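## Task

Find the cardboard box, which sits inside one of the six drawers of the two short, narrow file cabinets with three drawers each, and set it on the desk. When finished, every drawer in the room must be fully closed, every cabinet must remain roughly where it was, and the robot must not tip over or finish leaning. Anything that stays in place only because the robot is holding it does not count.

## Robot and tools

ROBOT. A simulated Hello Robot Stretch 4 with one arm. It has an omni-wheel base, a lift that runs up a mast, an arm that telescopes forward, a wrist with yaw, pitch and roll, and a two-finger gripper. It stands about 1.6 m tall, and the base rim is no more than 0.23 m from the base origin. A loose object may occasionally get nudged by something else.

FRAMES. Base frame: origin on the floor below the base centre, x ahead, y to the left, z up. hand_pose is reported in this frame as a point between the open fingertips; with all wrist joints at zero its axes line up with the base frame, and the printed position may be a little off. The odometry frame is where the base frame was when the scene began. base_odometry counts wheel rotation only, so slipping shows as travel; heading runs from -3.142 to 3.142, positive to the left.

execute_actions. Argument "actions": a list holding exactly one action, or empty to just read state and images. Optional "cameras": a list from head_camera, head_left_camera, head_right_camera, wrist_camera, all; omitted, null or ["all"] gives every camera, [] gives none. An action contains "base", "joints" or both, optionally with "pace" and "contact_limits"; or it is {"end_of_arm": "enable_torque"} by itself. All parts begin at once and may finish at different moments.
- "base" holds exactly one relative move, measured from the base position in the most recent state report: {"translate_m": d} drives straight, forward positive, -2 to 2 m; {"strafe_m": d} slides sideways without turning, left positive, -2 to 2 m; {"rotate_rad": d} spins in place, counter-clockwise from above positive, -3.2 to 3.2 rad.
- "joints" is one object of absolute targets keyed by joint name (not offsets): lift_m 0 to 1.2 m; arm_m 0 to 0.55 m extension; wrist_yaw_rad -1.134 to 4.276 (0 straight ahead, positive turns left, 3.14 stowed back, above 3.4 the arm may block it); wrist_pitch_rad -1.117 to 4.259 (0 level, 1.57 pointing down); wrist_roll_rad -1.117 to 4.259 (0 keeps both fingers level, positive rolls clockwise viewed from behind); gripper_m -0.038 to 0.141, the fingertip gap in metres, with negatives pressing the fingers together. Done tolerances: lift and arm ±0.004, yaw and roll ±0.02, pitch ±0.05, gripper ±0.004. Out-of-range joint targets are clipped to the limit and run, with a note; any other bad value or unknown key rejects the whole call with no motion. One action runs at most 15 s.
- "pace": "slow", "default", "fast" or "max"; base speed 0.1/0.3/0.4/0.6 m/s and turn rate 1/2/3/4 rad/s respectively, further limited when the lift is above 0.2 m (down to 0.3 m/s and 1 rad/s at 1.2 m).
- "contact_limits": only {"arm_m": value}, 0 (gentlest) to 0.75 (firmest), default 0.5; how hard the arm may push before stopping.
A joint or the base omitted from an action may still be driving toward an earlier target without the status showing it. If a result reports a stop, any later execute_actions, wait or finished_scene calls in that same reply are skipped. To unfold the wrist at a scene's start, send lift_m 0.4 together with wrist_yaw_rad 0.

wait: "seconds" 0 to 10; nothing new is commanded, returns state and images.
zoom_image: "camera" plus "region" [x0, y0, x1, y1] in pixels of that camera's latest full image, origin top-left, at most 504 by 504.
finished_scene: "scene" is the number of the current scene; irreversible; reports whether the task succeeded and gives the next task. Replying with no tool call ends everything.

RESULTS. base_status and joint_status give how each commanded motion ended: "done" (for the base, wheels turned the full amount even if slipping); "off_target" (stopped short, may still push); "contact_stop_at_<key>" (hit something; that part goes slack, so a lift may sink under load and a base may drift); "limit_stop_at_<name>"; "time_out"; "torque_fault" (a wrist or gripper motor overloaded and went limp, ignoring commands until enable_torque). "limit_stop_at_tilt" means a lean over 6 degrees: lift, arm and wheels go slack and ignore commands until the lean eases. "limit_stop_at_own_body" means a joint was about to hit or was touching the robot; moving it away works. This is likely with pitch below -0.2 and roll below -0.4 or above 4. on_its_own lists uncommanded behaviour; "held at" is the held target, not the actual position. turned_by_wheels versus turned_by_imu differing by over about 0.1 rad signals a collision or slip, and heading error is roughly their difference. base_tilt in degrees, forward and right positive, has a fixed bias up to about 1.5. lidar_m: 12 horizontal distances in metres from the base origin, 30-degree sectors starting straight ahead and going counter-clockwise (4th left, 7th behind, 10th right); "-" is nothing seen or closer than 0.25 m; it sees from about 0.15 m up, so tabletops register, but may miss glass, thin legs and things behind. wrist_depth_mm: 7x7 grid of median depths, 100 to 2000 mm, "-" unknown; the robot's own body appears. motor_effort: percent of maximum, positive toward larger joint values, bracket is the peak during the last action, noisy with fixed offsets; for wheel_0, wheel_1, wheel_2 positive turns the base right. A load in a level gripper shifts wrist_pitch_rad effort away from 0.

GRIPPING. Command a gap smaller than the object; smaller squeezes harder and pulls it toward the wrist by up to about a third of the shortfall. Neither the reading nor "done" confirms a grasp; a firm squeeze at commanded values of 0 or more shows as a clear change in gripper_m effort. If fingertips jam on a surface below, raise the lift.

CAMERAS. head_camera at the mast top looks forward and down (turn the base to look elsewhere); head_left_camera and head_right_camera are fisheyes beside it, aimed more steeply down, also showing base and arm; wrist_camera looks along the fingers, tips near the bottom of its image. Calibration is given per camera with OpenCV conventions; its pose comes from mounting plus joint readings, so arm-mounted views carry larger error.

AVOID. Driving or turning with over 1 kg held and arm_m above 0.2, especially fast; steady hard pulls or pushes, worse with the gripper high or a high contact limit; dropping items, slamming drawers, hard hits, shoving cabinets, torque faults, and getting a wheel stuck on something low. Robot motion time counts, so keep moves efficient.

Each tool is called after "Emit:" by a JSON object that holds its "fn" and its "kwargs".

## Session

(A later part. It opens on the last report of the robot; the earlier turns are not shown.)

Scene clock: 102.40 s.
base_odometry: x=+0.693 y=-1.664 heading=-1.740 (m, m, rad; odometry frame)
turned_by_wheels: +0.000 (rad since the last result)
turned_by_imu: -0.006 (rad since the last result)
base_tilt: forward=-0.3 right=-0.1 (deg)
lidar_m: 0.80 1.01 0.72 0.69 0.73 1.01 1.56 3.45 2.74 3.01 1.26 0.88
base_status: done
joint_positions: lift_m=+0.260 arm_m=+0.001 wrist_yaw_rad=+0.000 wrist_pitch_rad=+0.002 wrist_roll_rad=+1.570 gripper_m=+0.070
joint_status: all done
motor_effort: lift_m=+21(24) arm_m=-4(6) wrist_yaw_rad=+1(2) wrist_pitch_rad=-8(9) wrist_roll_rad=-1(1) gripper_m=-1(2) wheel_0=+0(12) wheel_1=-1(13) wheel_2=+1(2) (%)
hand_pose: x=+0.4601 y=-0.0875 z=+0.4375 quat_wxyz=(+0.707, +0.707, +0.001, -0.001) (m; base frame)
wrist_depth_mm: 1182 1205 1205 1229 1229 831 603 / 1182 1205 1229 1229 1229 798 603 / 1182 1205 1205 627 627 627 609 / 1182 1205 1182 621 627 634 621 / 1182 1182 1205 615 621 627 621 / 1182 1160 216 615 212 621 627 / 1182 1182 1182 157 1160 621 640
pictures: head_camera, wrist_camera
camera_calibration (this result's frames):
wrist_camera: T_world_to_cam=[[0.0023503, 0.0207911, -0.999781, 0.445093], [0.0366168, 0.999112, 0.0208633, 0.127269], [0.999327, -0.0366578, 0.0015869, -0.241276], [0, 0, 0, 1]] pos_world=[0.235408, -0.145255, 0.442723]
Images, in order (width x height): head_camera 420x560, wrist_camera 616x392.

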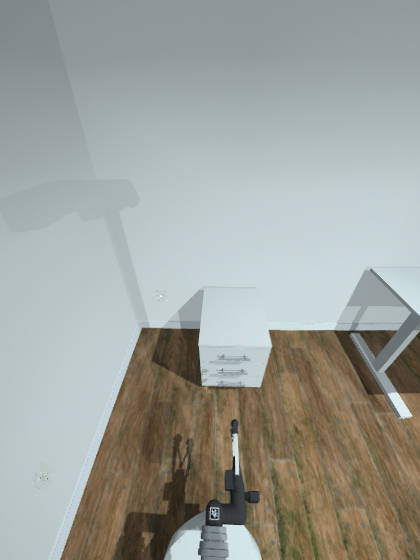

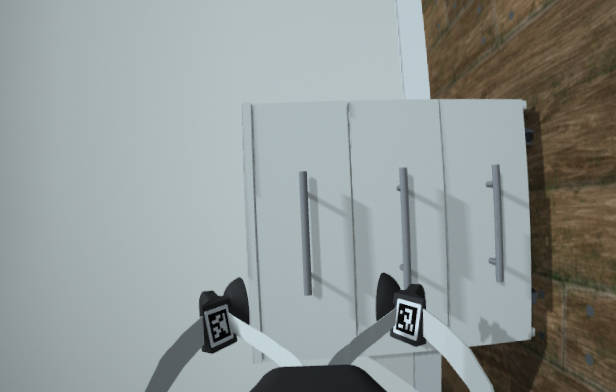

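Emit:
{"fn": "execute_actions", "kwargs": {"actions": [{"base":{"translate_m":-0.08},"joints":{"arm_m":0.35}}], "cameras": []}}

Emit:
{"fn": "execute_actions", "kwargs": {"actions": [{"joints":{"arm_m":0.44},"contact_limits":{"arm_m":0.2}}], "cameras": ["wrist_camera"]}}

Emit:
{"fn": "execute_actions", "kwargs": {"actions": [{"joints":{"gripper_m":-0.025}}], "cameras": []}}

Emit:
{"fn": "execute_actions", "kwargs": {"actions": [{"joints":{"arm_m":0.13},"pace":"slow"}], "cameras": ["head_camera"]}}

Scene clock: 107.73 s.
base_odometry: x=+0.706 y=-1.585 heading=-1.740 (m, m, rad; odometry frame)
turned_by_wheels: +0.000 (rad since the last result)
turned_by_imu: +0.002 (rad since the last result)
base_tilt: forward=-0.3 right=-0.1 (deg)
lidar_m: 0.88 1.02 0.72 0.69 0.72 1.00 1.49 3.38 2.71 3.04 1.32 0.96
base_status: done
joint_positions: lift_m=+0.260 arm_m=+0.349 wrist_yaw_rad=+0.000 wrist_pitch_rad=+0.002 wrist_roll_rad=+1.570 gripper_m=+0.070
joint_status: all done
motor_effort: lift_m=+21(21) arm_m=+5(10) wrist_yaw_rad=+1(2) wrist_pitch_rad=-7(8) wrist_roll_rad=+0(1) gripper_m=-1(2) wheel_0=-1(6) wheel_1=-1(4) wheel_2=+0(10) (%)
hand_pose: x=+0.8086 y=-0.0874 z=+0.4375 quat_wxyz=(+0.707, +0.707, +0.001, -0.001) (m; base frame)
wrist_depth_mm: 917 946 946 654 654 359 359 / 931 931 351 353 355 357 359 / 917 917 349 353 353 355 357 / 917 931 349 351 353 353 357 / 904 917 347 349 353 353 355 / 917 917 217 347 211 353 355 / 904 917 345 157 349 351 355
pictures: none
No camera images: the call's "cameras" was empty. Leave "cameras" out to get every camera's image.

Scene clock: 108.97 s.
base_odometry: x=+0.706 y=-1.585 heading=-1.740 (m, m, rad; odometry frame)
turned_by_wheels: +0.000 (rad since the last result)
turned_by_imu: +0.000 (rad since the last result)
base_tilt: forward=-0.3 right=-0.1 (deg)
lidar_m: 0.87 1.02 0.72 0.69 0.73 0.99 1.49 3.37 2.72 3.04 1.33 0.95
base_status: not commanded
joint_positions: lift_m=+0.260 arm_m=+0.439 wrist_yaw_rad=+0.000 wrist_pitch_rad=+0.002 wrist_roll_rad=+1.570 gripper_m=+0.070
joint_status: all done
motor_effort: lift_m=+22(22) arm_m=+5(9) wrist_yaw_rad=+1(1) wrist_pitch_rad=-8(7) wrist_roll_rad=+0(0) gripper_m=-3(1) wheel_0=+0(1) wheel_1=-1(1) wheel_2=+0(0) (%)
contact_limits: arm_m 0.2
hand_pose: x=+0.8986 y=-0.0874 z=+0.4375 quat_wxyz=(+0.707, +0.707, +0.001, -0.001) (m; base frame)
wrist_depth_mm: 842 842 262 263 265 266 - / 842 854 260 263 264 265 267 / 842 842 259 260 263 265 266 / 831 831 258 260 263 264 264 / 820 831 259 258 260 263 231 / 831 820 217 258 212 262 231 / 820 809 257 157 259 263 -
pictures: wrist_camera
camera_calibration (this result's frames):
wrist_camera: T_world_to_cam=[[0.00243335, 0.0207918, -0.999781, 0.444012], [0.0363979, 0.999119, 0.0208666, 0.111346], [0.999334, -0.0364407, 0.00167443, -0.679491], [0, 0, 0, 1]] pos_world=[0.673906, -0.145241, 0.442729]
Images, in order (width x height): wrist_camera 616x392.

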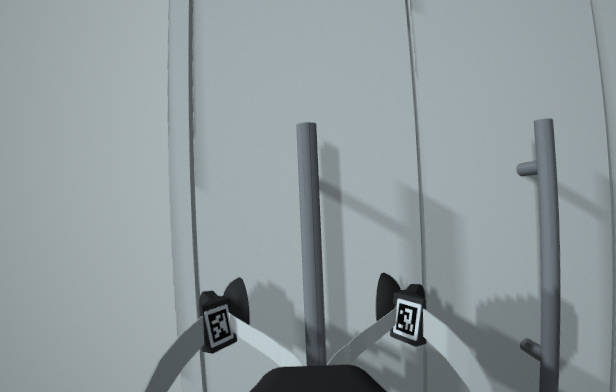

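Scene clock: 110.63 s.
base_odometry: x=+0.706 y=-1.585 heading=-1.740 (m, m, rad; odometry frame)
turned_by_wheels: +0.000 (rad since the last result)
turned_by_imu: +0.001 (rad since the last result)
base_tilt: forward=-0.3 right=-0.1 (deg)
lidar_m: 0.87 1.02 0.71 0.69 0.71 0.98 1.48 3.37 2.71 3.03 1.32 0.95
base_status: not commanded
joint_positions: lift_m=+0.260 arm_m=+0.439 wrist_yaw_rad=+0.001 wrist_pitch_rad=+0.003 wrist_roll_rad=+1.570 gripper_m=-0.024
joint_status: all done
motor_effort: lift_m=+21(21) arm_m=+3(5) wrist_yaw_rad=-2(2) wrist_pitch_rad=-10(10) wrist_roll_rad=+0(0) gripper_m=-17(23) wheel_0=+0(0) wheel_1=-1(1) wheel_2=+1(1) (%)
hand_pose: x=+0.8989 y=-0.0872 z=+0.4373 quat_wxyz=(+0.707, +0.707, +0.001, -0.001) (m; base frame)
wrist_depth_mm: 831 854 257 258 260 266 - / 831 842 256 258 259 265 267 / 820 842 255 256 258 264 266 / 831 831 254 255 258 263 264 / 820 831 254 255 256 263 230 / 809 831 253 214 256 262 231 / 820 809 178 220 255 260 -
pictures: none
No camera images: the call's "cameras" was empty. Leave "cameras" out to get every camera's image.

Scene clock: 115.00 s.
base_odometry: x=+0.706 y=-1.585 heading=-1.740 (m, m, rad; odometry frame)
turned_by_wheels: +0.000 (rad since the last result)
turned_by_imu: +0.002 (rad since the last result)
base_tilt: forward=-0.3 right=-0.1 (deg)
lidar_m: 0.59 1.02 0.73 0.67 0.73 1.00 1.49 3.38 2.71 3.04 1.32 0.62
base_status: not commanded
joint_positions: lift_m=+0.260 arm_m=+0.131 wrist_yaw_rad=-0.001 wrist_pitch_rad=+0.004 wrist_roll_rad=+1.570 gripper_m=-0.024
joint_status: all done
motor_effort: lift_m=+21(21) arm_m=-4(10) wrist_yaw_rad=+4(2) wrist_pitch_rad=-11(12) wrist_roll_rad=+0(0) gripper_m=-21(21) wheel_0=-1(1) wheel_1=-1(1) wheel_2=+2(2) (%)
hand_pose: x=+0.5901 y=-0.0877 z=+0.4370 quat_wxyz=(+0.707, +0.707, +0.001, -0.002) (m; base frame)
wrist_depth_mm: 1160 1182 256 257 259 809 597 / 1138 1160 255 257 259 723 585 / 1138 1138 255 256 258 585 585 / 1138 1160 254 255 257 574 585 / 1118 1160 254 255 257 574 591 / 1118 1118 253 212 196 574 591 / 1138 1138 178 219 254 574 597
pictures: head_camera
Images, in order (width x height): head_camera 420x560.

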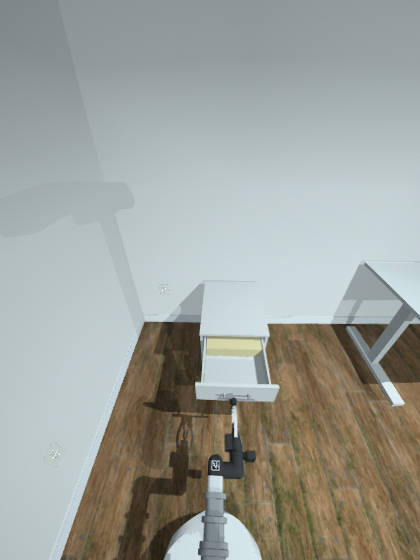

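Emit:
{"fn": "execute_actions", "kwargs": {"actions": [{"joints":{"arm_m":0.446},"pace":"slow","contact_limits":{"arm_m":0.35}}], "cameras": []}}

Emit:
{"fn": "execute_actions", "kwargs": {"actions": [{"joints":{"gripper_m":0.07,"arm_m":0.44}}], "cameras": []}}

Emit:
{"fn": "execute_actions", "kwargs": {"actions": [{"joints":{"arm_m":0.35}}], "cameras": []}}

Emit:
{"fn": "execute_actions", "kwargs": {"actions": [{"joints":{"lift_m":0.107}}], "cameras": []}}

Emit:
{"fn": "execute_actions", "kwargs": {"actions": [{"joints":{"arm_m":0.44},"contact_limits":{"arm_m":0.2}}], "cameras": []}}

Emit:
{"fn": "execute_actions", "kwargs": {"actions": [{"joints":{"gripper_m":-0.025}}], "cameras": []}}

Emit:
{"fn": "execute_actions", "kwargs": {"actions": [{"joints":{"arm_m":0.13},"pace":"slow"}], "cameras": ["head_camera"]}}

Scene clock: 122.97 s.
base_odometry: x=+0.706 y=-1.585 heading=-1.740 (m, m, rad; odometry frame)
turned_by_wheels: +0.000 (rad since the last result)
turned_by_imu: +0.003 (rad since the last result)
base_tilt: forward=-0.3 right=-0.1 (deg)
lidar_m: 0.88 1.02 0.72 0.68 0.72 0.97 1.49 3.37 2.72 3.05 1.32 0.96
base_status: not commanded
joint_positions: lift_m=+0.260 arm_m=+0.445 wrist_yaw_rad=+0.000 wrist_pitch_rad=+0.004 wrist_roll_rad=+1.570 gripper_m=-0.024
joint_status: all done
motor_effort: lift_m=+21(21) arm_m=+6(7) wrist_yaw_rad=+2(5) wrist_pitch_rad=-12(12) wrist_roll_rad=+0(1) gripper_m=-15(17) wheel_0=-1(1) wheel_1=-1(1) wheel_2=+1(2) (%)
contact_limits: arm_m 0.35
hand_pose: x=+0.9043 y=-0.0875 z=+0.4371 quat_wxyz=(+0.707, +0.707, +0.001, -0.001) (m; base frame)
wrist_depth_mm: 842 842 255 257 258 259 - / 831 842 254 256 258 259 260 / 820 831 253 255 257 258 243 / 820 820 253 254 256 257 228 / 820 820 252 252 255 258 229 / 820 820 251 211 198 256 229 / 809 809 179 211 253 254 -
pictures: none
No camera images: the call's "cameras" was empty. Leave "cameras" out to get every camera's image.

Scene clock: 124.63 s.
base_odometry: x=+0.706 y=-1.585 heading=-1.740 (m, m, rad; odometry frame)
turned_by_wheels: +0.000 (rad since the last result)
turned_by_imu: +0.001 (rad since the last result)
base_tilt: forward=-0.3 right=-0.1 (deg)
lidar_m: 0.86 1.02 0.73 0.69 0.72 1.00 1.48 3.37 2.69 3.03 1.33 0.94
base_status: not commanded
joint_positions: lift_m=+0.260 arm_m=+0.441 wrist_yaw_rad=+0.000 wrist_pitch_rad=+0.003 wrist_roll_rad=+1.570 gripper_m=+0.070
joint_status: all done
motor_effort: lift_m=+21(21) arm_m=-3(7) wrist_yaw_rad=+2(2) wrist_pitch_rad=-9(11) wrist_roll_rad=-1(1) gripper_m=-2(19) wheel_0=-1(1) wheel_1=-1(1) wheel_2=+1(2) (%)
hand_pose: x=+0.8999 y=-0.0875 z=+0.4373 quat_wxyz=(+0.707, +0.707, +0.001, -0.001) (m; base frame)
wrist_depth_mm: 842 842 260 262 263 266 - / 842 842 259 260 262 264 266 / 831 831 258 259 262 264 265 / 831 831 257 258 260 262 246 / 820 820 256 257 260 260 230 / 820 820 216 257 212 262 230 / 809 820 255 157 258 260 -
pictures: none
No camera images: the call's "cameras" was empty. Leave "cameras" out to get every camera's image.

Scene clock: 125.87 s.
base_odometry: x=+0.706 y=-1.585 heading=-1.740 (m, m, rad; odometry frame)
turned_by_wheels: +0.000 (rad since the last result)
turned_by_imu: +0.000 (rad since the last result)
base_tilt: forward=-0.3 right=-0.1 (deg)
lidar_m: 0.86 1.00 0.73 0.68 0.73 0.98 1.50 3.37 2.73 3.03 1.32 0.96
base_status: not commanded
joint_positions: lift_m=+0.260 arm_m=+0.351 wrist_yaw_rad=+0.000 wrist_pitch_rad=+0.003 wrist_roll_rad=+1.570 gripper_m=+0.070
joint_status: all done
motor_effort: lift_m=+21(22) arm_m=-4(9) wrist_yaw_rad=+1(2) wrist_pitch_rad=-10(10) wrist_roll_rad=-1(1) gripper_m=-3(1) wheel_0=-1(1) wheel_1=-1(1) wheel_2=+1(1) (%)
hand_pose: x=+0.8102 y=-0.0874 z=+0.4373 quat_wxyz=(+0.707, +0.707, +0.001, -0.001) (m; base frame)
wrist_depth_mm: 917 931 931 353 355 359 359 / 931 931 351 353 353 355 357 / 917 931 349 351 355 355 357 / 917 917 349 349 351 353 355 / 904 931 347 349 349 351 355 / 904 917 216 347 212 351 353 / 904 904 345 157 347 351 355
pictures: none
No camera images: the call's "cameras" was empty. Leave "cameras" out to get every camera's image.

Scene clock: 127.57 s.
base_odometry: x=+0.706 y=-1.585 heading=-1.740 (m, m, rad; odometry frame)
turned_by_wheels: +0.000 (rad since the last result)
turned_by_imu: +0.001 (rad since the last result)
base_tilt: forward=-0.3 right=-0.1 (deg)
lidar_m: 0.88 1.01 0.73 0.69 0.72 0.97 1.50 3.36 2.73 3.04 1.31 0.94
base_status: not commanded
joint_positions: lift_m=+0.107 arm_m=+0.351 wrist_yaw_rad=+0.000 wrist_pitch_rad=+0.003 wrist_roll_rad=+1.570 gripper_m=+0.070
joint_status: all done
motor_effort: lift_m=+18(22) arm_m=-4(4) wrist_yaw_rad=+1(1) wrist_pitch_rad=-9(9) wrist_roll_rad=+0(0) gripper_m=+3(4) wheel_0=-1(1) wheel_1=-1(1) wheel_2=+1(1) (%)
hand_pose: x=+0.8102 y=-0.0874 z=+0.2846 quat_wxyz=(+0.707, +0.707, +0.001, -0.001) (m; base frame)
wrist_depth_mm: 931 931 647 353 353 359 379 / 345 347 349 351 353 355 377 / 345 347 349 349 351 355 382 / 343 345 349 349 353 355 377 / 342 343 347 347 351 353 389 / 342 343 216 347 211 351 389 / 340 342 343 157 347 324 387
pictures: none
No camera images: the call's "cameras" was empty. Leave "cameras" out to get every camera's image.

Scene clock: 128.80 s.
base_odometry: x=+0.706 y=-1.585 heading=-1.740 (m, m, rad; odometry frame)
turned_by_wheels: +0.000 (rad since the last result)
turned_by_imu: +0.000 (rad since the last result)
base_tilt: forward=-0.3 right=-0.1 (deg)
lidar_m: 0.89 1.01 0.72 0.68 0.72 0.99 1.48 3.38 2.72 3.04 1.33 0.97
base_status: not commanded
joint_positions: lift_m=+0.107 arm_m=+0.439 wrist_yaw_rad=+0.000 wrist_pitch_rad=+0.003 wrist_roll_rad=+1.570 gripper_m=+0.070
joint_status: all done
motor_effort: lift_m=+18(18) arm_m=+5(7) wrist_yaw_rad=+1(1) wrist_pitch_rad=-8(10) wrist_roll_rad=-1(1) gripper_m=-1(1) wheel_0=-1(1) wheel_1=-1(1) wheel_2=+1(1) (%)
contact_limits: arm_m 0.2
hand_pose: x=+0.8986 y=-0.0874 z=+0.2847 quat_wxyz=(+0.707, +0.707, +0.001, -0.001) (m; base frame)
wrist_depth_mm: 257 258 262 263 264 266 - / 257 259 260 263 264 266 267 / 256 258 260 260 264 265 266 / 255 257 258 259 263 264 233 / 254 256 258 259 262 264 234 / 253 255 216 258 212 263 233 / 238 255 256 157 260 262 -
pictures: none
No camera images: the call's "cameras" was empty. Leave "cameras" out to get every camera's image.

Scene clock: 130.47 s.
base_odometry: x=+0.706 y=-1.585 heading=-1.740 (m, m, rad; odometry frame)
turned_by_wheels: +0.000 (rad since the last result)
turned_by_imu: +0.001 (rad since the last result)
base_tilt: forward=-0.3 right=-0.1 (deg)
lidar_m: 0.88 1.02 0.73 0.69 0.72 0.99 1.47 3.37 2.72 3.04 1.31 0.94
base_status: not commanded
joint_positions: lift_m=+0.107 arm_m=+0.439 wrist_yaw_rad=+0.001 wrist_pitch_rad=+0.005 wrist_roll_rad=+1.570 gripper_m=-0.024
joint_status: all done
motor_effort: lift_m=+19(19) arm_m=+4(4) wrist_yaw_rad=-2(2) wrist_pitch_rad=-15(16) wrist_roll_rad=+0(0) gripper_m=-17(22) wheel_0=-1(1) wheel_1=-1(1) wheel_2=+1(1) (%)
hand_pose: x=+0.8989 y=-0.0872 z=+0.2840 quat_wxyz=(+0.707, +0.707, +0.002, -0.001) (m; base frame)
wrist_depth_mm: 257 258 257 258 260 267 - / 256 258 255 257 259 266 267 / 254 257 255 256 258 264 266 / 254 256 255 256 257 264 265 / 253 256 254 254 256 263 232 / 253 255 253 212 256 263 231 / 252 254 180 220 255 260 -
pictures: none
No camera images: the call's "cameras" was empty. Leave "cameras" out to get every camera's image.

Scene clock: 134.83 s.
base_odometry: x=+0.706 y=-1.585 heading=-1.740 (m, m, rad; odometry frame)
turned_by_wheels: +0.000 (rad since the last result)
turned_by_imu: +0.002 (rad since the last result)
base_tilt: forward=-0.3 right=-0.1 (deg)
lidar_m: 0.59 1.02 0.70 0.67 0.72 0.98 1.49 3.35 2.70 3.03 1.33 0.63
base_status: not commanded
joint_positions: lift_m=+0.107 arm_m=+0.131 wrist_yaw_rad=-0.001 wrist_pitch_rad=+0.006 wrist_roll_rad=+1.570 gripper_m=-0.024
joint_status: all done
motor_effort: lift_m=+18(18) arm_m=-5(5) wrist_yaw_rad=+3(2) wrist_pitch_rad=-17(17) wrist_roll_rad=-1(0) gripper_m=-18(22) wheel_0=+0(1) wheel_1=-1(1) wheel_2=+1(1) (%)
hand_pose: x=+0.5902 y=-0.0876 z=+0.2838 quat_wxyz=(+0.707, +0.707, +0.002, -0.002) (m; base frame)
wrist_depth_mm: 1138 1160 257 258 260 525 387 / 1138 1138 256 257 259 539 394 / 1138 1138 254 256 259 549 402 / 1138 1138 254 254 258 559 397 / 1118 1118 254 255 256 569 410 / 1118 1138 253 213 204 569 410 / 1098 1098 179 220 254 459 407
pictures: head_camera
Images, in order (width x height): head_camera 420x560.

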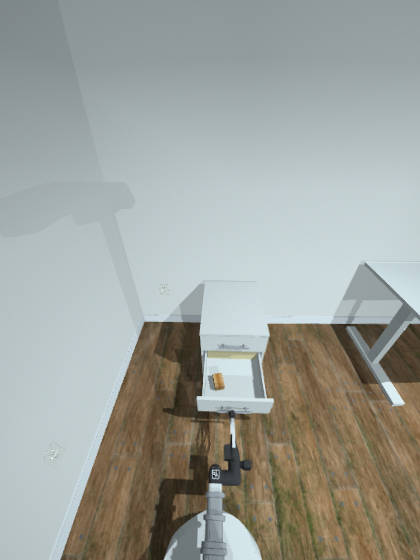

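Emit:
{"fn": "execute_actions", "kwargs": {"actions": [{"joints":{"gripper_m":0.07}}], "cameras": []}}

Emit:
{"fn": "execute_actions", "kwargs": {"actions": [{"joints":{"arm_m":0.06}}], "cameras": []}}

Emit:
{"fn": "execute_actions", "kwargs": {"actions": [{"base":{"strafe_m":0.08},"joints":{"lift_m":0.65,"wrist_roll_rad":0,"gripper_m":0.12}}], "cameras": []}}

Emit:
{"fn": "execute_actions", "kwargs": {"actions": [{"joints":{"wrist_pitch_rad":1.57,"arm_m":0.5}}], "cameras": ["wrist_camera"]}}

Scene clock: 140.73 s.
base_odometry: x=+0.706 y=-1.585 heading=-1.740 (m, m, rad; odometry frame)
turned_by_wheels: +0.000 (rad since the last result)
turned_by_imu: +0.002 (rad since the last result)
base_tilt: forward=-0.3 right=-0.1 (deg)
lidar_m: 0.60 1.03 0.73 0.69 0.73 1.00 1.49 3.37 2.70 3.05 1.31 0.62
base_status: not commanded
joint_positions: lift_m=+0.107 arm_m=+0.131 wrist_yaw_rad=+0.000 wrist_pitch_rad=+0.003 wrist_roll_rad=+1.570 gripper_m=+0.070
joint_status: all done
motor_effort: lift_m=+19(18) arm_m=-4(5) wrist_yaw_rad=+2(4) wrist_pitch_rad=-10(18) wrist_roll_rad=-1(1) gripper_m=+0(16) wheel_0=-1(1) wheel_1=-1(1) wheel_2=+2(1) (%)
hand_pose: x=+0.5901 y=-0.0875 z=+0.2845 quat_wxyz=(+0.707, +0.707, +0.001, -0.001) (m; base frame)
wrist_depth_mm: 1160 1160 265 266 267 535 392 / 1138 1138 264 265 267 544 399 / 1138 1138 263 263 266 559 407 / 1138 1138 263 263 265 569 399 / 1138 1138 260 263 265 574 415 / 1138 1118 216 262 212 574 415 / 1118 1118 258 157 262 496 410
pictures: none
No camera images: the call's "cameras" was empty. Leave "cameras" out to get every camera's image.

Scene clock: 141.87 s.
base_odometry: x=+0.706 y=-1.585 heading=-1.740 (m, m, rad; odometry frame)
turned_by_wheels: +0.000 (rad since the last result)
turned_by_imu: +0.000 (rad since the last result)
base_tilt: forward=-0.3 right=-0.1 (deg)
lidar_m: 0.60 0.97 0.71 0.68 0.73 1.02 1.48 3.34 2.73 3.05 1.33 0.60
base_status: not commanded
joint_positions: lift_m=+0.107 arm_m=+0.061 wrist_yaw_rad=+0.000 wrist_pitch_rad=+0.003 wrist_roll_rad=+1.570 gripper_m=+0.070
joint_status: all done
motor_effort: lift_m=+19(19) arm_m=-4(4) wrist_yaw_rad=+1(2) wrist_pitch_rad=-10(10) wrist_roll_rad=-1(0) gripper_m=-1(3) wheel_0=-1(0) wheel_1=-1(1) wheel_2=+2(2) (%)
hand_pose: x=+0.5202 y=-0.0874 z=+0.2845 quat_wxyz=(+0.707, +0.707, +0.001, -0.001) (m; base frame)
wrist_depth_mm: 1229 1255 1229 336 788 535 389 / 1229 1229 336 334 647 549 399 / 1229 1229 647 334 654 559 404 / 1229 1205 603 334 334 569 402 / 1205 1229 603 334 336 580 415 / 1182 1229 217 330 212 574 413 / 1205 1182 329 157 332 500 415
pictures: none
No camera images: the call's "cameras" was empty. Leave "cameras" out to get every camera's image.

Scene clock: 144.97 s.
base_odometry: x=+0.785 y=-1.598 heading=-1.740 (m, m, rad; odometry frame)
turned_by_wheels: +0.000 (rad since the last result)
turned_by_imu: +0.001 (rad since the last result)
base_tilt: forward=-0.3 right=-0.1 (deg)
lidar_m: 0.58 0.90 0.64 0.60 0.64 0.89 1.48 3.36 2.77 3.12 1.40 0.62
base_status: done
joint_positions: lift_m=+0.650 arm_m=+0.061 wrist_yaw_rad=+0.000 wrist_pitch_rad=+0.003 wrist_roll_rad=+0.000 gripper_m=+0.120
joint_status: all done
motor_effort: lift_m=+23(23) arm_m=-5(4) wrist_yaw_rad=+1(1) wrist_pitch_rad=-10(9) wrist_roll_rad=-1(4) gripper_m=+0(3) wheel_0=+0(9) wheel_1=-2(8) wheel_2=+1(2) (%)
hand_pose: x=+0.5202 y=-0.0874 z=+0.8272 quat_wxyz=(+1.000, +0.000, +0.001, +0.000) (m; base frame)
wrist_depth_mm: 1098 1229 1229 1229 1229 1229 1229 / 1060 1229 1229 1229 1255 1229 1229 / 1078 1229 1229 1229 1229 1205 1229 / 1060 1229 1229 1229 1229 1205 1229 / 1025 1205 1229 1229 1229 1229 1205 / 1025 1229 1205 1229 1118 1229 1229 / 1042 1229 1229 149 798 1229 1229
pictures: none
No camera images: the call's "cameras" was empty. Leave "cameras" out to get every camera's image.

Scene clock: 147.37 s.
base_odometry: x=+0.785 y=-1.598 heading=-1.740 (m, m, rad; odometry frame)
turned_by_wheels: +0.000 (rad since the last result)
turned_by_imu: +0.001 (rad since the last result)
base_tilt: forward=-0.3 right=-0.1 (deg)
lidar_m: 0.61 0.88 0.62 0.60 0.63 0.87 1.49 3.37 2.77 3.12 1.42 0.61
base_status: not commanded
joint_positions: lift_m=+0.650 arm_m=+0.499 wrist_yaw_rad=+0.000 wrist_pitch_rad=+1.570 wrist_roll_rad=+0.000 gripper_m=+0.120
joint_status: all done
motor_effort: lift_m=+23(23) arm_m=+4(7) wrist_yaw_rad=+1(2) wrist_pitch_rad=+0(6) wrist_roll_rad=-1(1) gripper_m=-1(5) wheel_0=+0(0) wheel_1=-2(2) wheel_2=+1(1) (%)
hand_pose: x=+0.6705 y=-0.0874 z=+0.5395 quat_wxyz=(+0.707, +0.000, +0.707, +0.000) (m; base frame)
wrist_depth_mm: 778 768 544 539 544 530 778 / 759 768 768 549 549 549 778 / 759 768 768 549 554 554 778 / 768 768 759 549 549 549 768 / 768 768 768 549 549 492 759 / 768 768 415 759 415 768 768 / 768 768 768 150 759 768 768
pictures: wrist_camera
camera_calibration (this result's frames):
wrist_camera: T_world_to_cam=[[-0.0215282, -0.999757, -0.00472793, -0.0634192], [-0.999061, 0.0216905, -0.0374928, 0.757808], [0.0375862, 0.00391634, -0.999286, 0.736716], [0, 0, 0, 1]] pos_world=[0.728041, -0.0827263, 0.764302]
Images, in order (width x height): wrist_camera 616x392.

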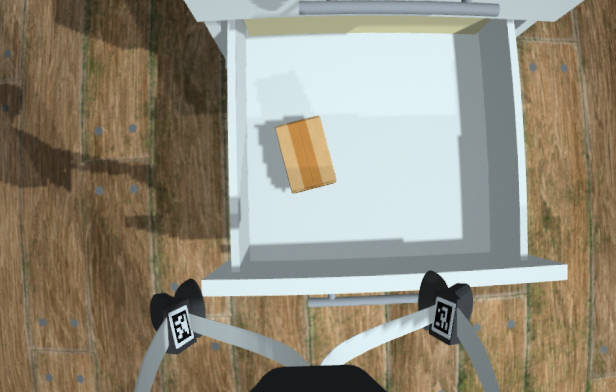

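Emit:
{"fn": "execute_actions", "kwargs": {"actions": [{"base":{"translate_m":0.085},"joints":{"arm_m":0.546,"wrist_roll_rad":-0.25,"gripper_m":0.09,"lift_m":0.46}}], "cameras": ["wrist_camera"]}}

Scene clock: 151.53 s.
base_odometry: x=+0.771 y=-1.682 heading=-1.740 (m, m, rad; odometry frame)
turned_by_wheels: +0.000 (rad since the last result)
turned_by_imu: +0.002 (rad since the last result)
base_tilt: forward=-0.3 right=-0.1 (deg)
lidar_m: 0.51 0.91 0.64 0.60 0.64 0.89 1.55 3.48 2.80 2.63 1.33 0.53
base_status: done
joint_positions: lift_m=+0.460 arm_m=+0.545 wrist_yaw_rad=+0.000 wrist_pitch_rad=+1.570 wrist_roll_rad=-0.250 gripper_m=+0.090
joint_status: all done
motor_effort: lift_m=+18(23) arm_m=+4(8) wrist_yaw_rad=+1(1) wrist_pitch_rad=-2(1) wrist_roll_rad=-1(4) gripper_m=-3(2) wheel_0=-1(6) wheel_1=+0(4) wheel_2=+0(8) (%)
hand_pose: x=+0.7164 y=-0.0874 z=+0.3499 quat_wxyz=(+0.702, -0.088, +0.701, +0.088) (m; base frame)
wrist_depth_mm: 580 580 195 173 153 136 - / 580 580 359 357 171 168 - / 580 580 355 357 357 357 208 / 574 580 357 355 357 357 357 / 569 574 355 306 357 355 355 / 580 574 220 306 215 355 353 / 569 574 355 154 353 355 353
pictures: wrist_camera
camera_calibration (this result's frames):
wrist_camera: T_world_to_cam=[[0.226043, -0.974107, -0.00451836, -0.238513], [-0.97348, -0.225725, -0.0372169, 0.75653], [0.0352334, 0.0128112, -0.999297, 0.548], [0, 0, 0, 1]] pos_world=[0.771073, -0.06859, 0.574692]
Images, in order (width x height): wrist_camera 616x392.

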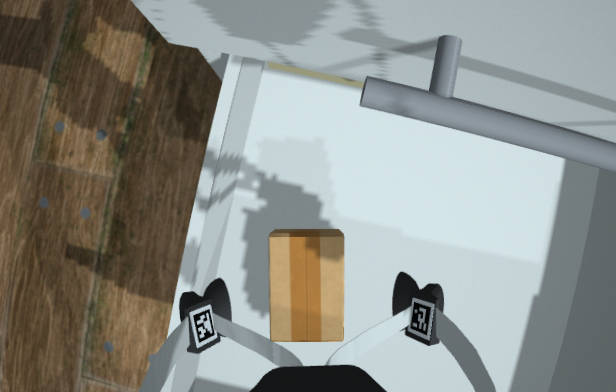

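Emit:
{"fn": "execute_actions", "kwargs": {"actions": [{"joints":{"lift_m":0.358,"arm_m":0.535},"pace":"slow"}], "cameras": ["wrist_camera"]}}

Emit:
{"fn": "execute_actions", "kwargs": {"actions": [{"joints":{"gripper_m":0.02}}], "cameras": []}}

Emit:
{"fn": "execute_actions", "kwargs": {"actions": [{"joints":{"lift_m":1.1}}], "cameras": ["wrist_camera"]}}

Emit:
{"fn": "execute_actions", "kwargs": {"actions": [{"base":{"strafe_m":-1.6},"pace":"fast"}], "cameras": []}}

Emit:
{"fn": "execute_actions", "kwargs": {"actions": [{"base":{"translate_m":0.15}}], "cameras": ["head_camera"]}}

Scene clock: 157.10 s.
base_odometry: x=+0.771 y=-1.682 heading=-1.740 (m, m, rad; odometry frame)
turned_by_wheels: +0.000 (rad since the last result)
turned_by_imu: +0.002 (rad since the last result)
base_tilt: forward=-0.3 right=-0.1 (deg)
lidar_m: 0.54 0.92 0.63 0.60 0.64 0.88 1.57 3.47 2.81 2.61 1.35 0.53
base_status: not commanded
joint_positions: lift_m=+0.358 arm_m=+0.536 wrist_yaw_rad=+0.000 wrist_pitch_rad=+1.570 wrist_roll_rad=-0.250 gripper_m=+0.090
joint_status: all done
motor_effort: lift_m=+18(19) arm_m=-4(0) wrist_yaw_rad=+1(1) wrist_pitch_rad=-1(2) wrist_roll_rad=-1(1) gripper_m=+0(2) wheel_0=-1(1) wheel_1=+0(0) wheel_2=+0(0) (%)
hand_pose: x=+0.7069 y=-0.0874 z=+0.2479 quat_wxyz=(+0.702, -0.088, +0.701, +0.088) (m; base frame)
wrist_depth_mm: 477 477 209 256 253 224 - / 477 480 233 255 255 254 255 / 473 477 255 255 254 254 254 / 477 199 254 254 254 254 254 / 473 197 253 204 254 254 253 / 469 204 213 204 204 253 252 / 473 169 253 154 253 253 -
pictures: wrist_camera
camera_calibration (this result's frames):
wrist_camera: T_world_to_cam=[[0.226047, -0.974106, -0.0045183, -0.236842], [-0.973479, -0.225729, -0.0372172, 0.74354], [0.0352336, 0.0128113, -0.999297, 0.446421], [0, 0, 0, 1]] pos_world=[0.761629, -0.0685898, 0.472709]
Images, in order (width x height): wrist_camera 616x392.

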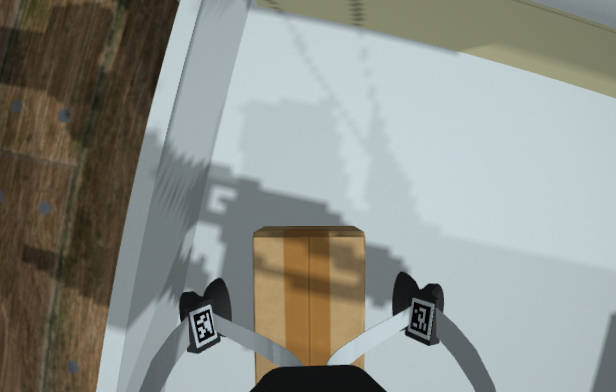

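Scene clock: 158.60 s.
base_odometry: x=+0.771 y=-1.682 heading=-1.740 (m, m, rad; odometry frame)
turned_by_wheels: +0.000 (rad since the last result)
turned_by_imu: +0.001 (rad since the last result)
base_tilt: forward=-0.3 right=-0.1 (deg)
lidar_m: 0.51 0.90 0.65 0.60 0.64 0.89 1.56 3.45 2.83 2.63 1.35 0.54
base_status: not commanded
joint_positions: lift_m=+0.358 arm_m=+0.536 wrist_yaw_rad=+0.000 wrist_pitch_rad=+1.570 wrist_roll_rad=-0.250 gripper_m=+0.020
joint_status: all done
motor_effort: lift_m=+18(18) arm_m=-4(5) wrist_yaw_rad=+1(1) wrist_pitch_rad=-1(1) wrist_roll_rad=-2(1) gripper_m=-19(16) wheel_0=-1(1) wheel_1=+0(0) wheel_2=+0(0) (%)
hand_pose: x=+0.7069 y=-0.0874 z=+0.2479 quat_wxyz=(+0.702, -0.088, +0.701, +0.088) (m; base frame)
wrist_depth_mm: 477 477 209 255 253 224 - / 477 473 233 255 255 255 254 / 477 473 255 254 254 253 254 / 473 199 254 254 254 254 254 / 469 197 254 191 253 253 253 / 473 204 202 191 191 253 253 / 473 168 222 191 252 252 -
pictures: none
No camera images: the call's "cameras" was empty. Leave "cameras" out to get every camera's image.

Scene clock: 162.37 s.
base_odometry: x=+0.771 y=-1.682 heading=-1.740 (m, m, rad; odometry frame)
turned_by_wheels: +0.000 (rad since the last result)
turned_by_imu: +0.001 (rad since the last result)
base_tilt: forward=-0.3 right=-0.1 (deg)
lidar_m: 0.52 0.92 0.64 0.62 0.64 0.87 1.56 3.44 2.82 2.63 1.34 0.54
base_status: not commanded
joint_positions: lift_m=+1.100 arm_m=+0.536 wrist_yaw_rad=+0.000 wrist_pitch_rad=+1.570 wrist_roll_rad=-0.250 gripper_m=+0.020
joint_status: all done
motor_effort: lift_m=+23(20) arm_m=-4(4) wrist_yaw_rad=+1(1) wrist_pitch_rad=-1(1) wrist_roll_rad=-1(1) gripper_m=-19(20) wheel_0=-1(1) wheel_1=+0(0) wheel_2=+0(0) (%)
hand_pose: x=+0.7069 y=-0.0874 z=+0.9895 quat_wxyz=(+0.702, -0.088, +0.701, +0.088) (m; base frame)
wrist_depth_mm: 931 1229 1255 699 707 699 1118 / 960 1229 1229 699 699 699 1229 / 1025 1229 1229 699 699 691 1255 / 1078 1229 1229 1008 1008 1205 1205 / 1118 1229 1229 191 1008 1205 1229 / 1160 1229 202 191 191 1229 1229 / 1205 1229 654 190 1229 1205 1205
pictures: wrist_camera
camera_calibration (this result's frames):
wrist_camera: T_world_to_cam=[[0.22605, -0.974105, -0.0045183, -0.233491], [-0.973478, -0.225732, -0.0372172, 0.771126], [0.0352335, 0.0128114, -0.999297, 1.18744], [0, 0, 0, 1]] pos_world=[0.761617, -0.0685896, 1.21425]
Images, in order (width x height): wrist_camera 616x392.

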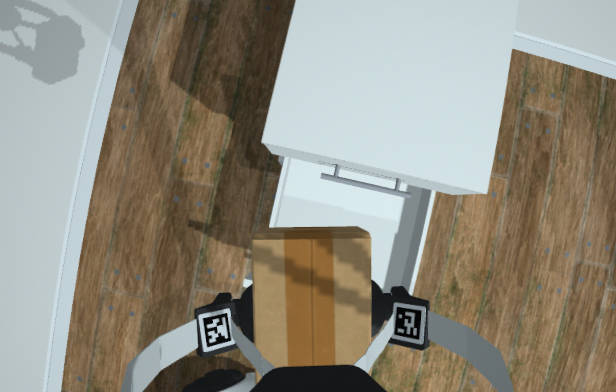

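Scene clock: 168.53 s.
base_odometry: x=-0.806 y=-1.413 heading=-1.740 (m, m, rad; odometry frame)
turned_by_wheels: +0.000 (rad since the last result)
turned_by_imu: +0.010 (rad since the last result)
base_tilt: forward=-0.3 right=-0.1 (deg)
lidar_m: 0.62 0.64 1.32 2.22 2.31 2.48 3.33 1.49 1.56 1.48 0.93 0.68
base_status: done
joint_positions: lift_m=+1.100 arm_m=+0.536 wrist_yaw_rad=+0.000 wrist_pitch_rad=+1.570 wrist_roll_rad=-0.250 gripper_m=+0.020
joint_status: not commanded
motor_effort: lift_m=+22(23) arm_m=-4(4) wrist_yaw_rad=+1(1) wrist_pitch_rad=-1(2) wrist_roll_rad=-1(1) gripper_m=-18(20) wheel_0=+0(9) wheel_1=-1(13) wheel_2=-1(2) (%)
hand_pose: x=+0.7069 y=-0.0874 z=+0.9896 quat_wxyz=(+0.702, -0.088, +0.701, +0.088) (m; base frame)
wrist_depth_mm: 500 500 500 500 496 500 496 / 500 496 496 496 496 496 496 / 500 496 496 496 496 492 496 / 496 496 492 492 492 496 492 / 1205 496 496 191 492 492 488 / 1229 1205 202 191 191 492 492 / 1205 1229 647 191 1229 1205 1205
pictures: none
No camera images: the call's "cameras" was empty. Leave "cameras" out to get every camera's image.

Scene clock: 170.37 s.
base_odometry: x=-0.832 y=-1.561 heading=-1.740 (m, m, rad; odometry frame)
turned_by_wheels: +0.000 (rad since the last result)
turned_by_imu: +0.000 (rad since the last result)
base_tilt: forward=-0.3 right=-0.1 (deg)
lidar_m: 0.47 0.48 1.28 1.45 2.32 2.47 3.53 1.59 1.56 1.47 0.71 0.49
base_status: done
joint_positions: lift_m=+1.100 arm_m=+0.536 wrist_yaw_rad=+0.000 wrist_pitch_rad=+1.570 wrist_roll_rad=-0.250 gripper_m=+0.020
joint_status: not commanded
motor_effort: lift_m=+22(22) arm_m=-4(4) wrist_yaw_rad=+1(1) wrist_pitch_rad=-1(1) wrist_roll_rad=-1(1) gripper_m=-20(18) wheel_0=+0(5) wheel_1=+0(1) wheel_2=+1(6) (%)
hand_pose: x=+0.7069 y=-0.0874 z=+0.9896 quat_wxyz=(+0.702, -0.088, +0.701, +0.088) (m; base frame)
wrist_depth_mm: 500 496 500 496 500 496 496 / 500 500 496 500 500 492 492 / 496 496 496 500 492 500 492 / 496 496 496 496 496 492 492 / 496 492 492 191 492 496 492 / 492 496 201 190 191 492 496 / 1229 492 342 191 492 488 492
pictures: head_camera
Images, in order (width x height): head_camera 420x560.

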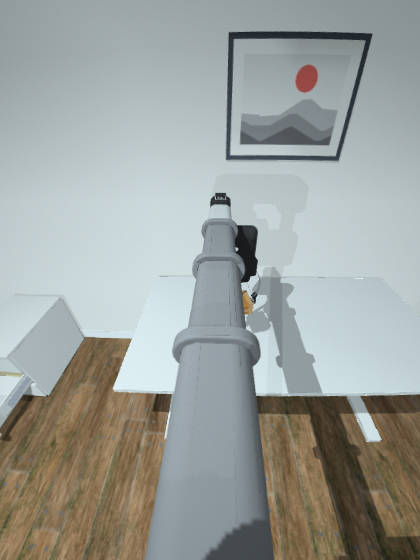

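Emit:
{"fn": "execute_actions", "kwargs": {"actions": [{"joints":{"lift_m":0.861}}], "cameras": []}}

Emit:
{"fn": "execute_actions", "kwargs": {"actions": [{"joints":{"gripper_m":0.1}}], "cameras": []}}

Emit:
{"fn": "execute_actions", "kwargs": {"actions": [{"joints":{"lift_m":0.96}}], "cameras": []}}

Emit:
{"fn": "execute_actions", "kwargs": {"actions": [{"base":{"translate_m":-0.235},"joints":{"arm_m":0.05,"wrist_pitch_rad":0,"wrist_roll_rad":1.57,"gripper_m":-0.015}}], "cameras": []}}

Emit:
{"fn": "execute_actions", "kwargs": {"actions": [{"joints":{"lift_m":0.107}}], "cameras": []}}

Emit:
{"fn": "execute_actions", "kwargs": {"actions": [{"base":{"strafe_m":1.52},"pace":"fast"}], "cameras": ["head_camera"]}}

Emit:
{"fn": "execute_actions", "kwargs": {"actions": [{"joints":{"arm_m":0.48},"pace":"slow","contact_limits":{"arm_m":0.25}}], "cameras": ["head_camera"]}}

Scene clock: 176.43 s.
base_odometry: x=-0.832 y=-1.561 heading=-1.740 (m, m, rad; odometry frame)
turned_by_wheels: +0.000 (rad since the last result)
turned_by_imu: +0.002 (rad since the last result)
base_tilt: forward=-0.3 right=-0.1 (deg)
lidar_m: 0.47 0.50 1.26 1.46 2.31 2.46 3.54 1.60 1.56 1.49 0.71 0.53
base_status: not commanded
joint_positions: lift_m=+0.861 arm_m=+0.536 wrist_yaw_rad=+0.000 wrist_pitch_rad=+1.570 wrist_roll_rad=-0.250 gripper_m=+0.020
joint_status: all done
motor_effort: lift_m=+18(19) arm_m=-4(4) wrist_yaw_rad=+1(1) wrist_pitch_rad=-1(0) wrist_roll_rad=-1(1) gripper_m=-21(17) wheel_0=+0(1) wheel_1=+0(0) wheel_2=+1(1) (%)
hand_pose: x=+0.7069 y=-0.0874 z=+0.7509 quat_wxyz=(+0.702, -0.088, +0.701, +0.088) (m; base frame)
wrist_depth_mm: 256 256 256 255 255 255 - / 255 256 255 255 255 254 254 / 256 255 255 254 254 253 254 / 254 255 254 254 254 254 254 / 254 254 254 191 253 253 252 / 255 254 202 191 191 253 253 / 252 253 222 191 252 251 -
pictures: none
No camera images: the call's "cameras" was empty. Leave "cameras" out to get every camera's image.

Scene clock: 178.07 s.
base_odometry: x=-0.832 y=-1.561 heading=-1.740 (m, m, rad; odometry frame)
turned_by_wheels: +0.000 (rad since the last result)
turned_by_imu: +0.001 (rad since the last result)
base_tilt: forward=-0.3 right=-0.1 (deg)
lidar_m: 0.46 0.49 1.30 1.46 2.34 2.46 3.52 1.60 1.55 1.49 0.69 0.50
base_status: not commanded
joint_positions: lift_m=+0.861 arm_m=+0.536 wrist_yaw_rad=+0.000 wrist_pitch_rad=+1.570 wrist_roll_rad=-0.250 gripper_m=+0.100
joint_status: all done
motor_effort: lift_m=+18(18) arm_m=-4(4) wrist_yaw_rad=+2(1) wrist_pitch_rad=-1(1) wrist_roll_rad=-1(2) gripper_m=+3(22) wheel_0=+0(1) wheel_1=+0(0) wheel_2=+1(1) (%)
hand_pose: x=+0.7069 y=-0.0874 z=+0.7509 quat_wxyz=(+0.702, -0.088, +0.701, +0.088) (m; base frame)
wrist_depth_mm: 256 256 256 255 256 254 - / 256 256 255 255 254 254 255 / 255 255 254 254 254 254 253 / 254 254 254 254 253 254 254 / 255 254 254 204 253 252 253 / 253 254 206 203 203 253 252 / 254 253 253 154 253 252 -
pictures: none
No camera images: the call's "cameras" was empty. Leave "cameras" out to get every camera's image.

Scene clock: 179.50 s.
base_odometry: x=-0.832 y=-1.561 heading=-1.740 (m, m, rad; odometry frame)
turned_by_wheels: +0.000 (rad since the last result)
turned_by_imu: +0.001 (rad since the last result)
base_tilt: forward=-0.3 right=-0.1 (deg)
lidar_m: 0.47 0.49 1.29 1.43 2.33 2.48 3.52 1.60 1.55 1.48 0.71 0.52
base_status: not commanded
joint_positions: lift_m=+0.960 arm_m=+0.536 wrist_yaw_rad=+0.000 wrist_pitch_rad=+1.570 wrist_roll_rad=-0.250 gripper_m=+0.100
joint_status: all done
motor_effort: lift_m=+23(24) arm_m=-4(4) wrist_yaw_rad=+1(1) wrist_pitch_rad=-1(1) wrist_roll_rad=-2(2) gripper_m=-2(0) wheel_0=+0(0) wheel_1=+1(1) wheel_2=+1(1) (%)
hand_pose: x=+0.7069 y=-0.0874 z=+0.8495 quat_wxyz=(+0.702, -0.088, +0.701, +0.088) (m; base frame)
wrist_depth_mm: 355 357 355 353 355 355 355 / 357 357 353 353 355 355 351 / 355 353 353 353 355 355 353 / 353 353 355 353 353 351 353 / 355 353 353 303 351 353 353 / 355 351 221 303 221 351 351 / 351 351 351 154 353 351 351
pictures: none
No camera images: the call's "cameras" was empty. Leave "cameras" out to get every camera's image.

Scene clock: 182.00 s.
base_odometry: x=-0.792 y=-1.329 heading=-1.740 (m, m, rad; odometry frame)
turned_by_wheels: +0.000 (rad since the last result)
turned_by_imu: +0.001 (rad since the last result)
base_tilt: forward=-0.3 right=-0.1 (deg)
lidar_m: 0.71 0.72 1.38 2.22 2.29 2.48 3.28 1.43 1.46 1.49 1.05 0.75
base_status: done
joint_positions: lift_m=+0.960 arm_m=+0.051 wrist_yaw_rad=+0.000 wrist_pitch_rad=+0.003 wrist_roll_rad=+1.570 gripper_m=-0.015
joint_status: all done
motor_effort: lift_m=+22(23) arm_m=-4(3) wrist_yaw_rad=+1(0) wrist_pitch_rad=-9(15) wrist_roll_rad=+0(4) gripper_m=-10(14) wheel_0=-1(5) wheel_1=+0(10) wheel_2=+0(9) (%)
hand_pose: x=+0.5102 y=-0.0875 z=+1.1373 quat_wxyz=(+0.707, +0.707, +0.001, -0.001) (m; base frame)
wrist_depth_mm: 1255 1255 1255 1281 1281 788 580 / 1255 1229 1255 1255 1281 809 574 / 1229 1229 1229 1255 1281 831 585 / 1255 1229 1255 1229 1255 842 591 / 1255 1255 1255 1255 1281 854 597 / 1205 1255 1229 204 1205 842 591 / 1205 1229 177 186 1229 732 609
pictures: none
No camera images: the call's "cameras" was empty. Leave "cameras" out to get every camera's image.

Scene clock: 186.13 s.
base_odometry: x=-0.792 y=-1.329 heading=-1.740 (m, m, rad; odometry frame)
turned_by_wheels: +0.000 (rad since the last result)
turned_by_imu: +0.002 (rad since the last result)
base_tilt: forward=-0.3 right=-0.1 (deg)
lidar_m: 0.71 0.75 1.40 2.23 2.29 2.47 3.24 1.42 1.46 1.50 1.02 0.75
base_status: not commanded
joint_positions: lift_m=+0.107 arm_m=+0.051 wrist_yaw_rad=+0.000 wrist_pitch_rad=+0.003 wrist_roll_rad=+1.570 gripper_m=-0.015
joint_status: all done
motor_effort: lift_m=+18(18) arm_m=-4(4) wrist_yaw_rad=+2(1) wrist_pitch_rad=-9(9) wrist_roll_rad=+0(0) gripper_m=-10(14) wheel_0=-1(1) wheel_1=+0(0) wheel_2=+0(0) (%)
hand_pose: x=+0.5102 y=-0.0875 z=+0.2847 quat_wxyz=(+0.707, +0.707, +0.001, -0.001) (m; base frame)
wrist_depth_mm: 634 866 1281 1281 1025 535 392 / 621 866 1255 1255 1042 549 399 / 621 878 1281 1281 1098 564 404 / 621 854 1255 1255 1118 574 402 / 609 831 1255 1255 1118 574 415 / 597 820 1229 204 820 580 415 / 603 741 177 186 798 496 415
pictures: none
No camera images: the call's "cameras" was empty. Leave "cameras" out to get every camera's image.

Scene clock: 191.17 s.
base_odometry: x=+0.706 y=-1.585 heading=-1.740 (m, m, rad; odometry frame)
turned_by_wheels: +0.000 (rad since the last result)
turned_by_imu: -0.005 (rad since the last result)
base_tilt: forward=-0.3 right=-0.1 (deg)
lidar_m: 0.58 1.02 0.73 0.68 0.72 0.99 1.47 3.37 2.71 3.04 1.34 0.61
base_status: done
joint_positions: lift_m=+0.107 arm_m=+0.051 wrist_yaw_rad=+0.000 wrist_pitch_rad=+0.003 wrist_roll_rad=+1.570 gripper_m=-0.015
joint_status: not commanded
motor_effort: lift_m=+19(19) arm_m=-5(4) wrist_yaw_rad=+2(1) wrist_pitch_rad=-8(9) wrist_roll_rad=+0(0) gripper_m=-11(13) wheel_0=+0(14) wheel_1=-1(10) wheel_2=+0(0) (%)
hand_pose: x=+0.5102 y=-0.0875 z=+0.2846 quat_wxyz=(+0.707, +0.707, +0.001, -0.001) (m; base frame)
wrist_depth_mm: 1255 1255 1229 347 798 535 392 / 1255 1229 1255 345 661 554 399 / 1229 1229 647 345 661 564 407 / 1205 1229 609 345 627 574 402 / 1229 1229 615 342 343 569 415 / 1205 1205 647 204 343 580 415 / 1205 1205 177 186 342 500 413
pictures: head_camera
Images, in order (width x height): head_camera 420x560.

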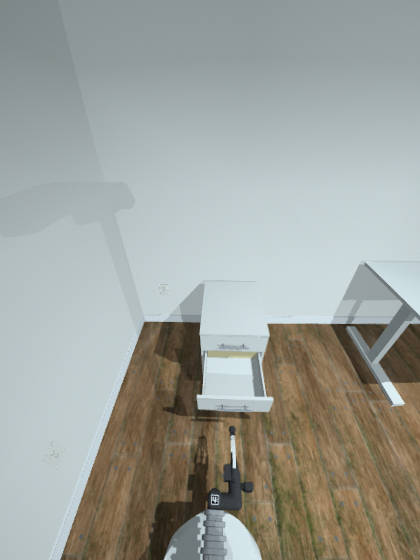

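Scene clock: 196.17 s.
base_odometry: x=+0.706 y=-1.585 heading=-1.740 (m, m, rad; odometry frame)
turned_by_wheels: +0.000 (rad since the last result)
turned_by_imu: +0.002 (rad since the last result)
base_tilt: forward=-0.3 right=-0.1 (deg)
lidar_m: 0.90 1.00 0.73 0.68 0.72 1.00 1.49 3.37 2.72 3.04 1.33 0.96
base_status: not commanded
joint_positions: lift_m=+0.107 arm_m=+0.435 wrist_yaw_rad=-0.002 wrist_pitch_rad=+0.001 wrist_roll_rad=+1.570 gripper_m=-0.015
joint_status: arm_m contact_stop (moved +0.385 of +0.429)
on_its_own: arm_m is slack since a contact_stop (your +0.480 is given up)
motor_effort: lift_m=+18(18) arm_m=+0(18) wrist_yaw_rad=+8(20) wrist_pitch_rad=-4(9) wrist_roll_rad=+0(0) gripper_m=-12(11) wheel_0=+1(3) wheel_1=+2(3) wheel_2=-2(7) (%)
contact_limits: arm_m 0.25
hand_pose: x=+0.8946 y=-0.0881 z=+0.2851 quat_wxyz=(+0.707, +0.707, -0.001, -0.001) (m; base frame)
wrist_depth_mm: 264 266 267 268 271 272 273 / 263 265 266 268 270 270 273 / 263 264 266 267 268 270 270 / 260 263 265 266 267 270 270 / 260 263 265 264 267 268 268 / 258 260 263 202 265 267 236 / 258 260 177 187 264 267 -
pictures: head_camera
Images, in order (width x height): head_camera 420x560.

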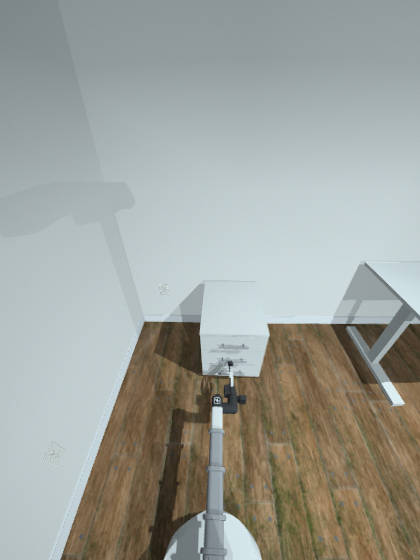

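Emit:
{"fn": "execute_actions", "kwargs": {"actions": [{"joints":{"arm_m":0.35}}], "cameras": []}}

Emit:
{"fn": "finished_scene", "kwargs": {"scene": 2}}

Scene clock: 198.53 s.
base_odometry: x=+0.706 y=-1.585 heading=-1.740 (m, m, rad; odometry frame)
turned_by_wheels: +0.000 (rad since the last result)
turned_by_imu: +0.001 (rad since the last result)
base_tilt: forward=-0.3 right=-0.1 (deg)
lidar_m: 0.88 1.03 0.73 0.69 0.72 1.00 1.49 3.38 2.72 3.03 1.33 0.96
base_status: not commanded
joint_positions: lift_m=+0.107 arm_m=+0.351 wrist_yaw_rad=+0.000 wrist_pitch_rad=+0.002 wrist_roll_rad=+1.570 gripper_m=-0.015
joint_status: all done
motor_effort: lift_m=+18(18) arm_m=-4(3) wrist_yaw_rad=+1(8) wrist_pitch_rad=-7(7) wrist_roll_rad=+0(0) gripper_m=-12(10) wheel_0=+1(1) wheel_1=+1(1) wheel_2=-1(2) (%)
hand_pose: x=+0.8102 y=-0.0874 z=+0.2848 quat_wxyz=(+0.707, +0.707, +0.001, -0.001) (m; base frame)
wrist_depth_mm: 931 931 661 654 544 359 377 / 347 347 349 353 355 357 377 / 345 347 349 353 355 357 382 / 345 345 349 349 353 355 377 / 343 347 349 349 351 355 389 / 343 343 345 204 351 351 389 / 627 343 176 195 349 324 389
pictures: none
No camera images: the call's "cameras" was empty. Leave "cameras" out to get every camera's image.

The scene is finished: the task was done.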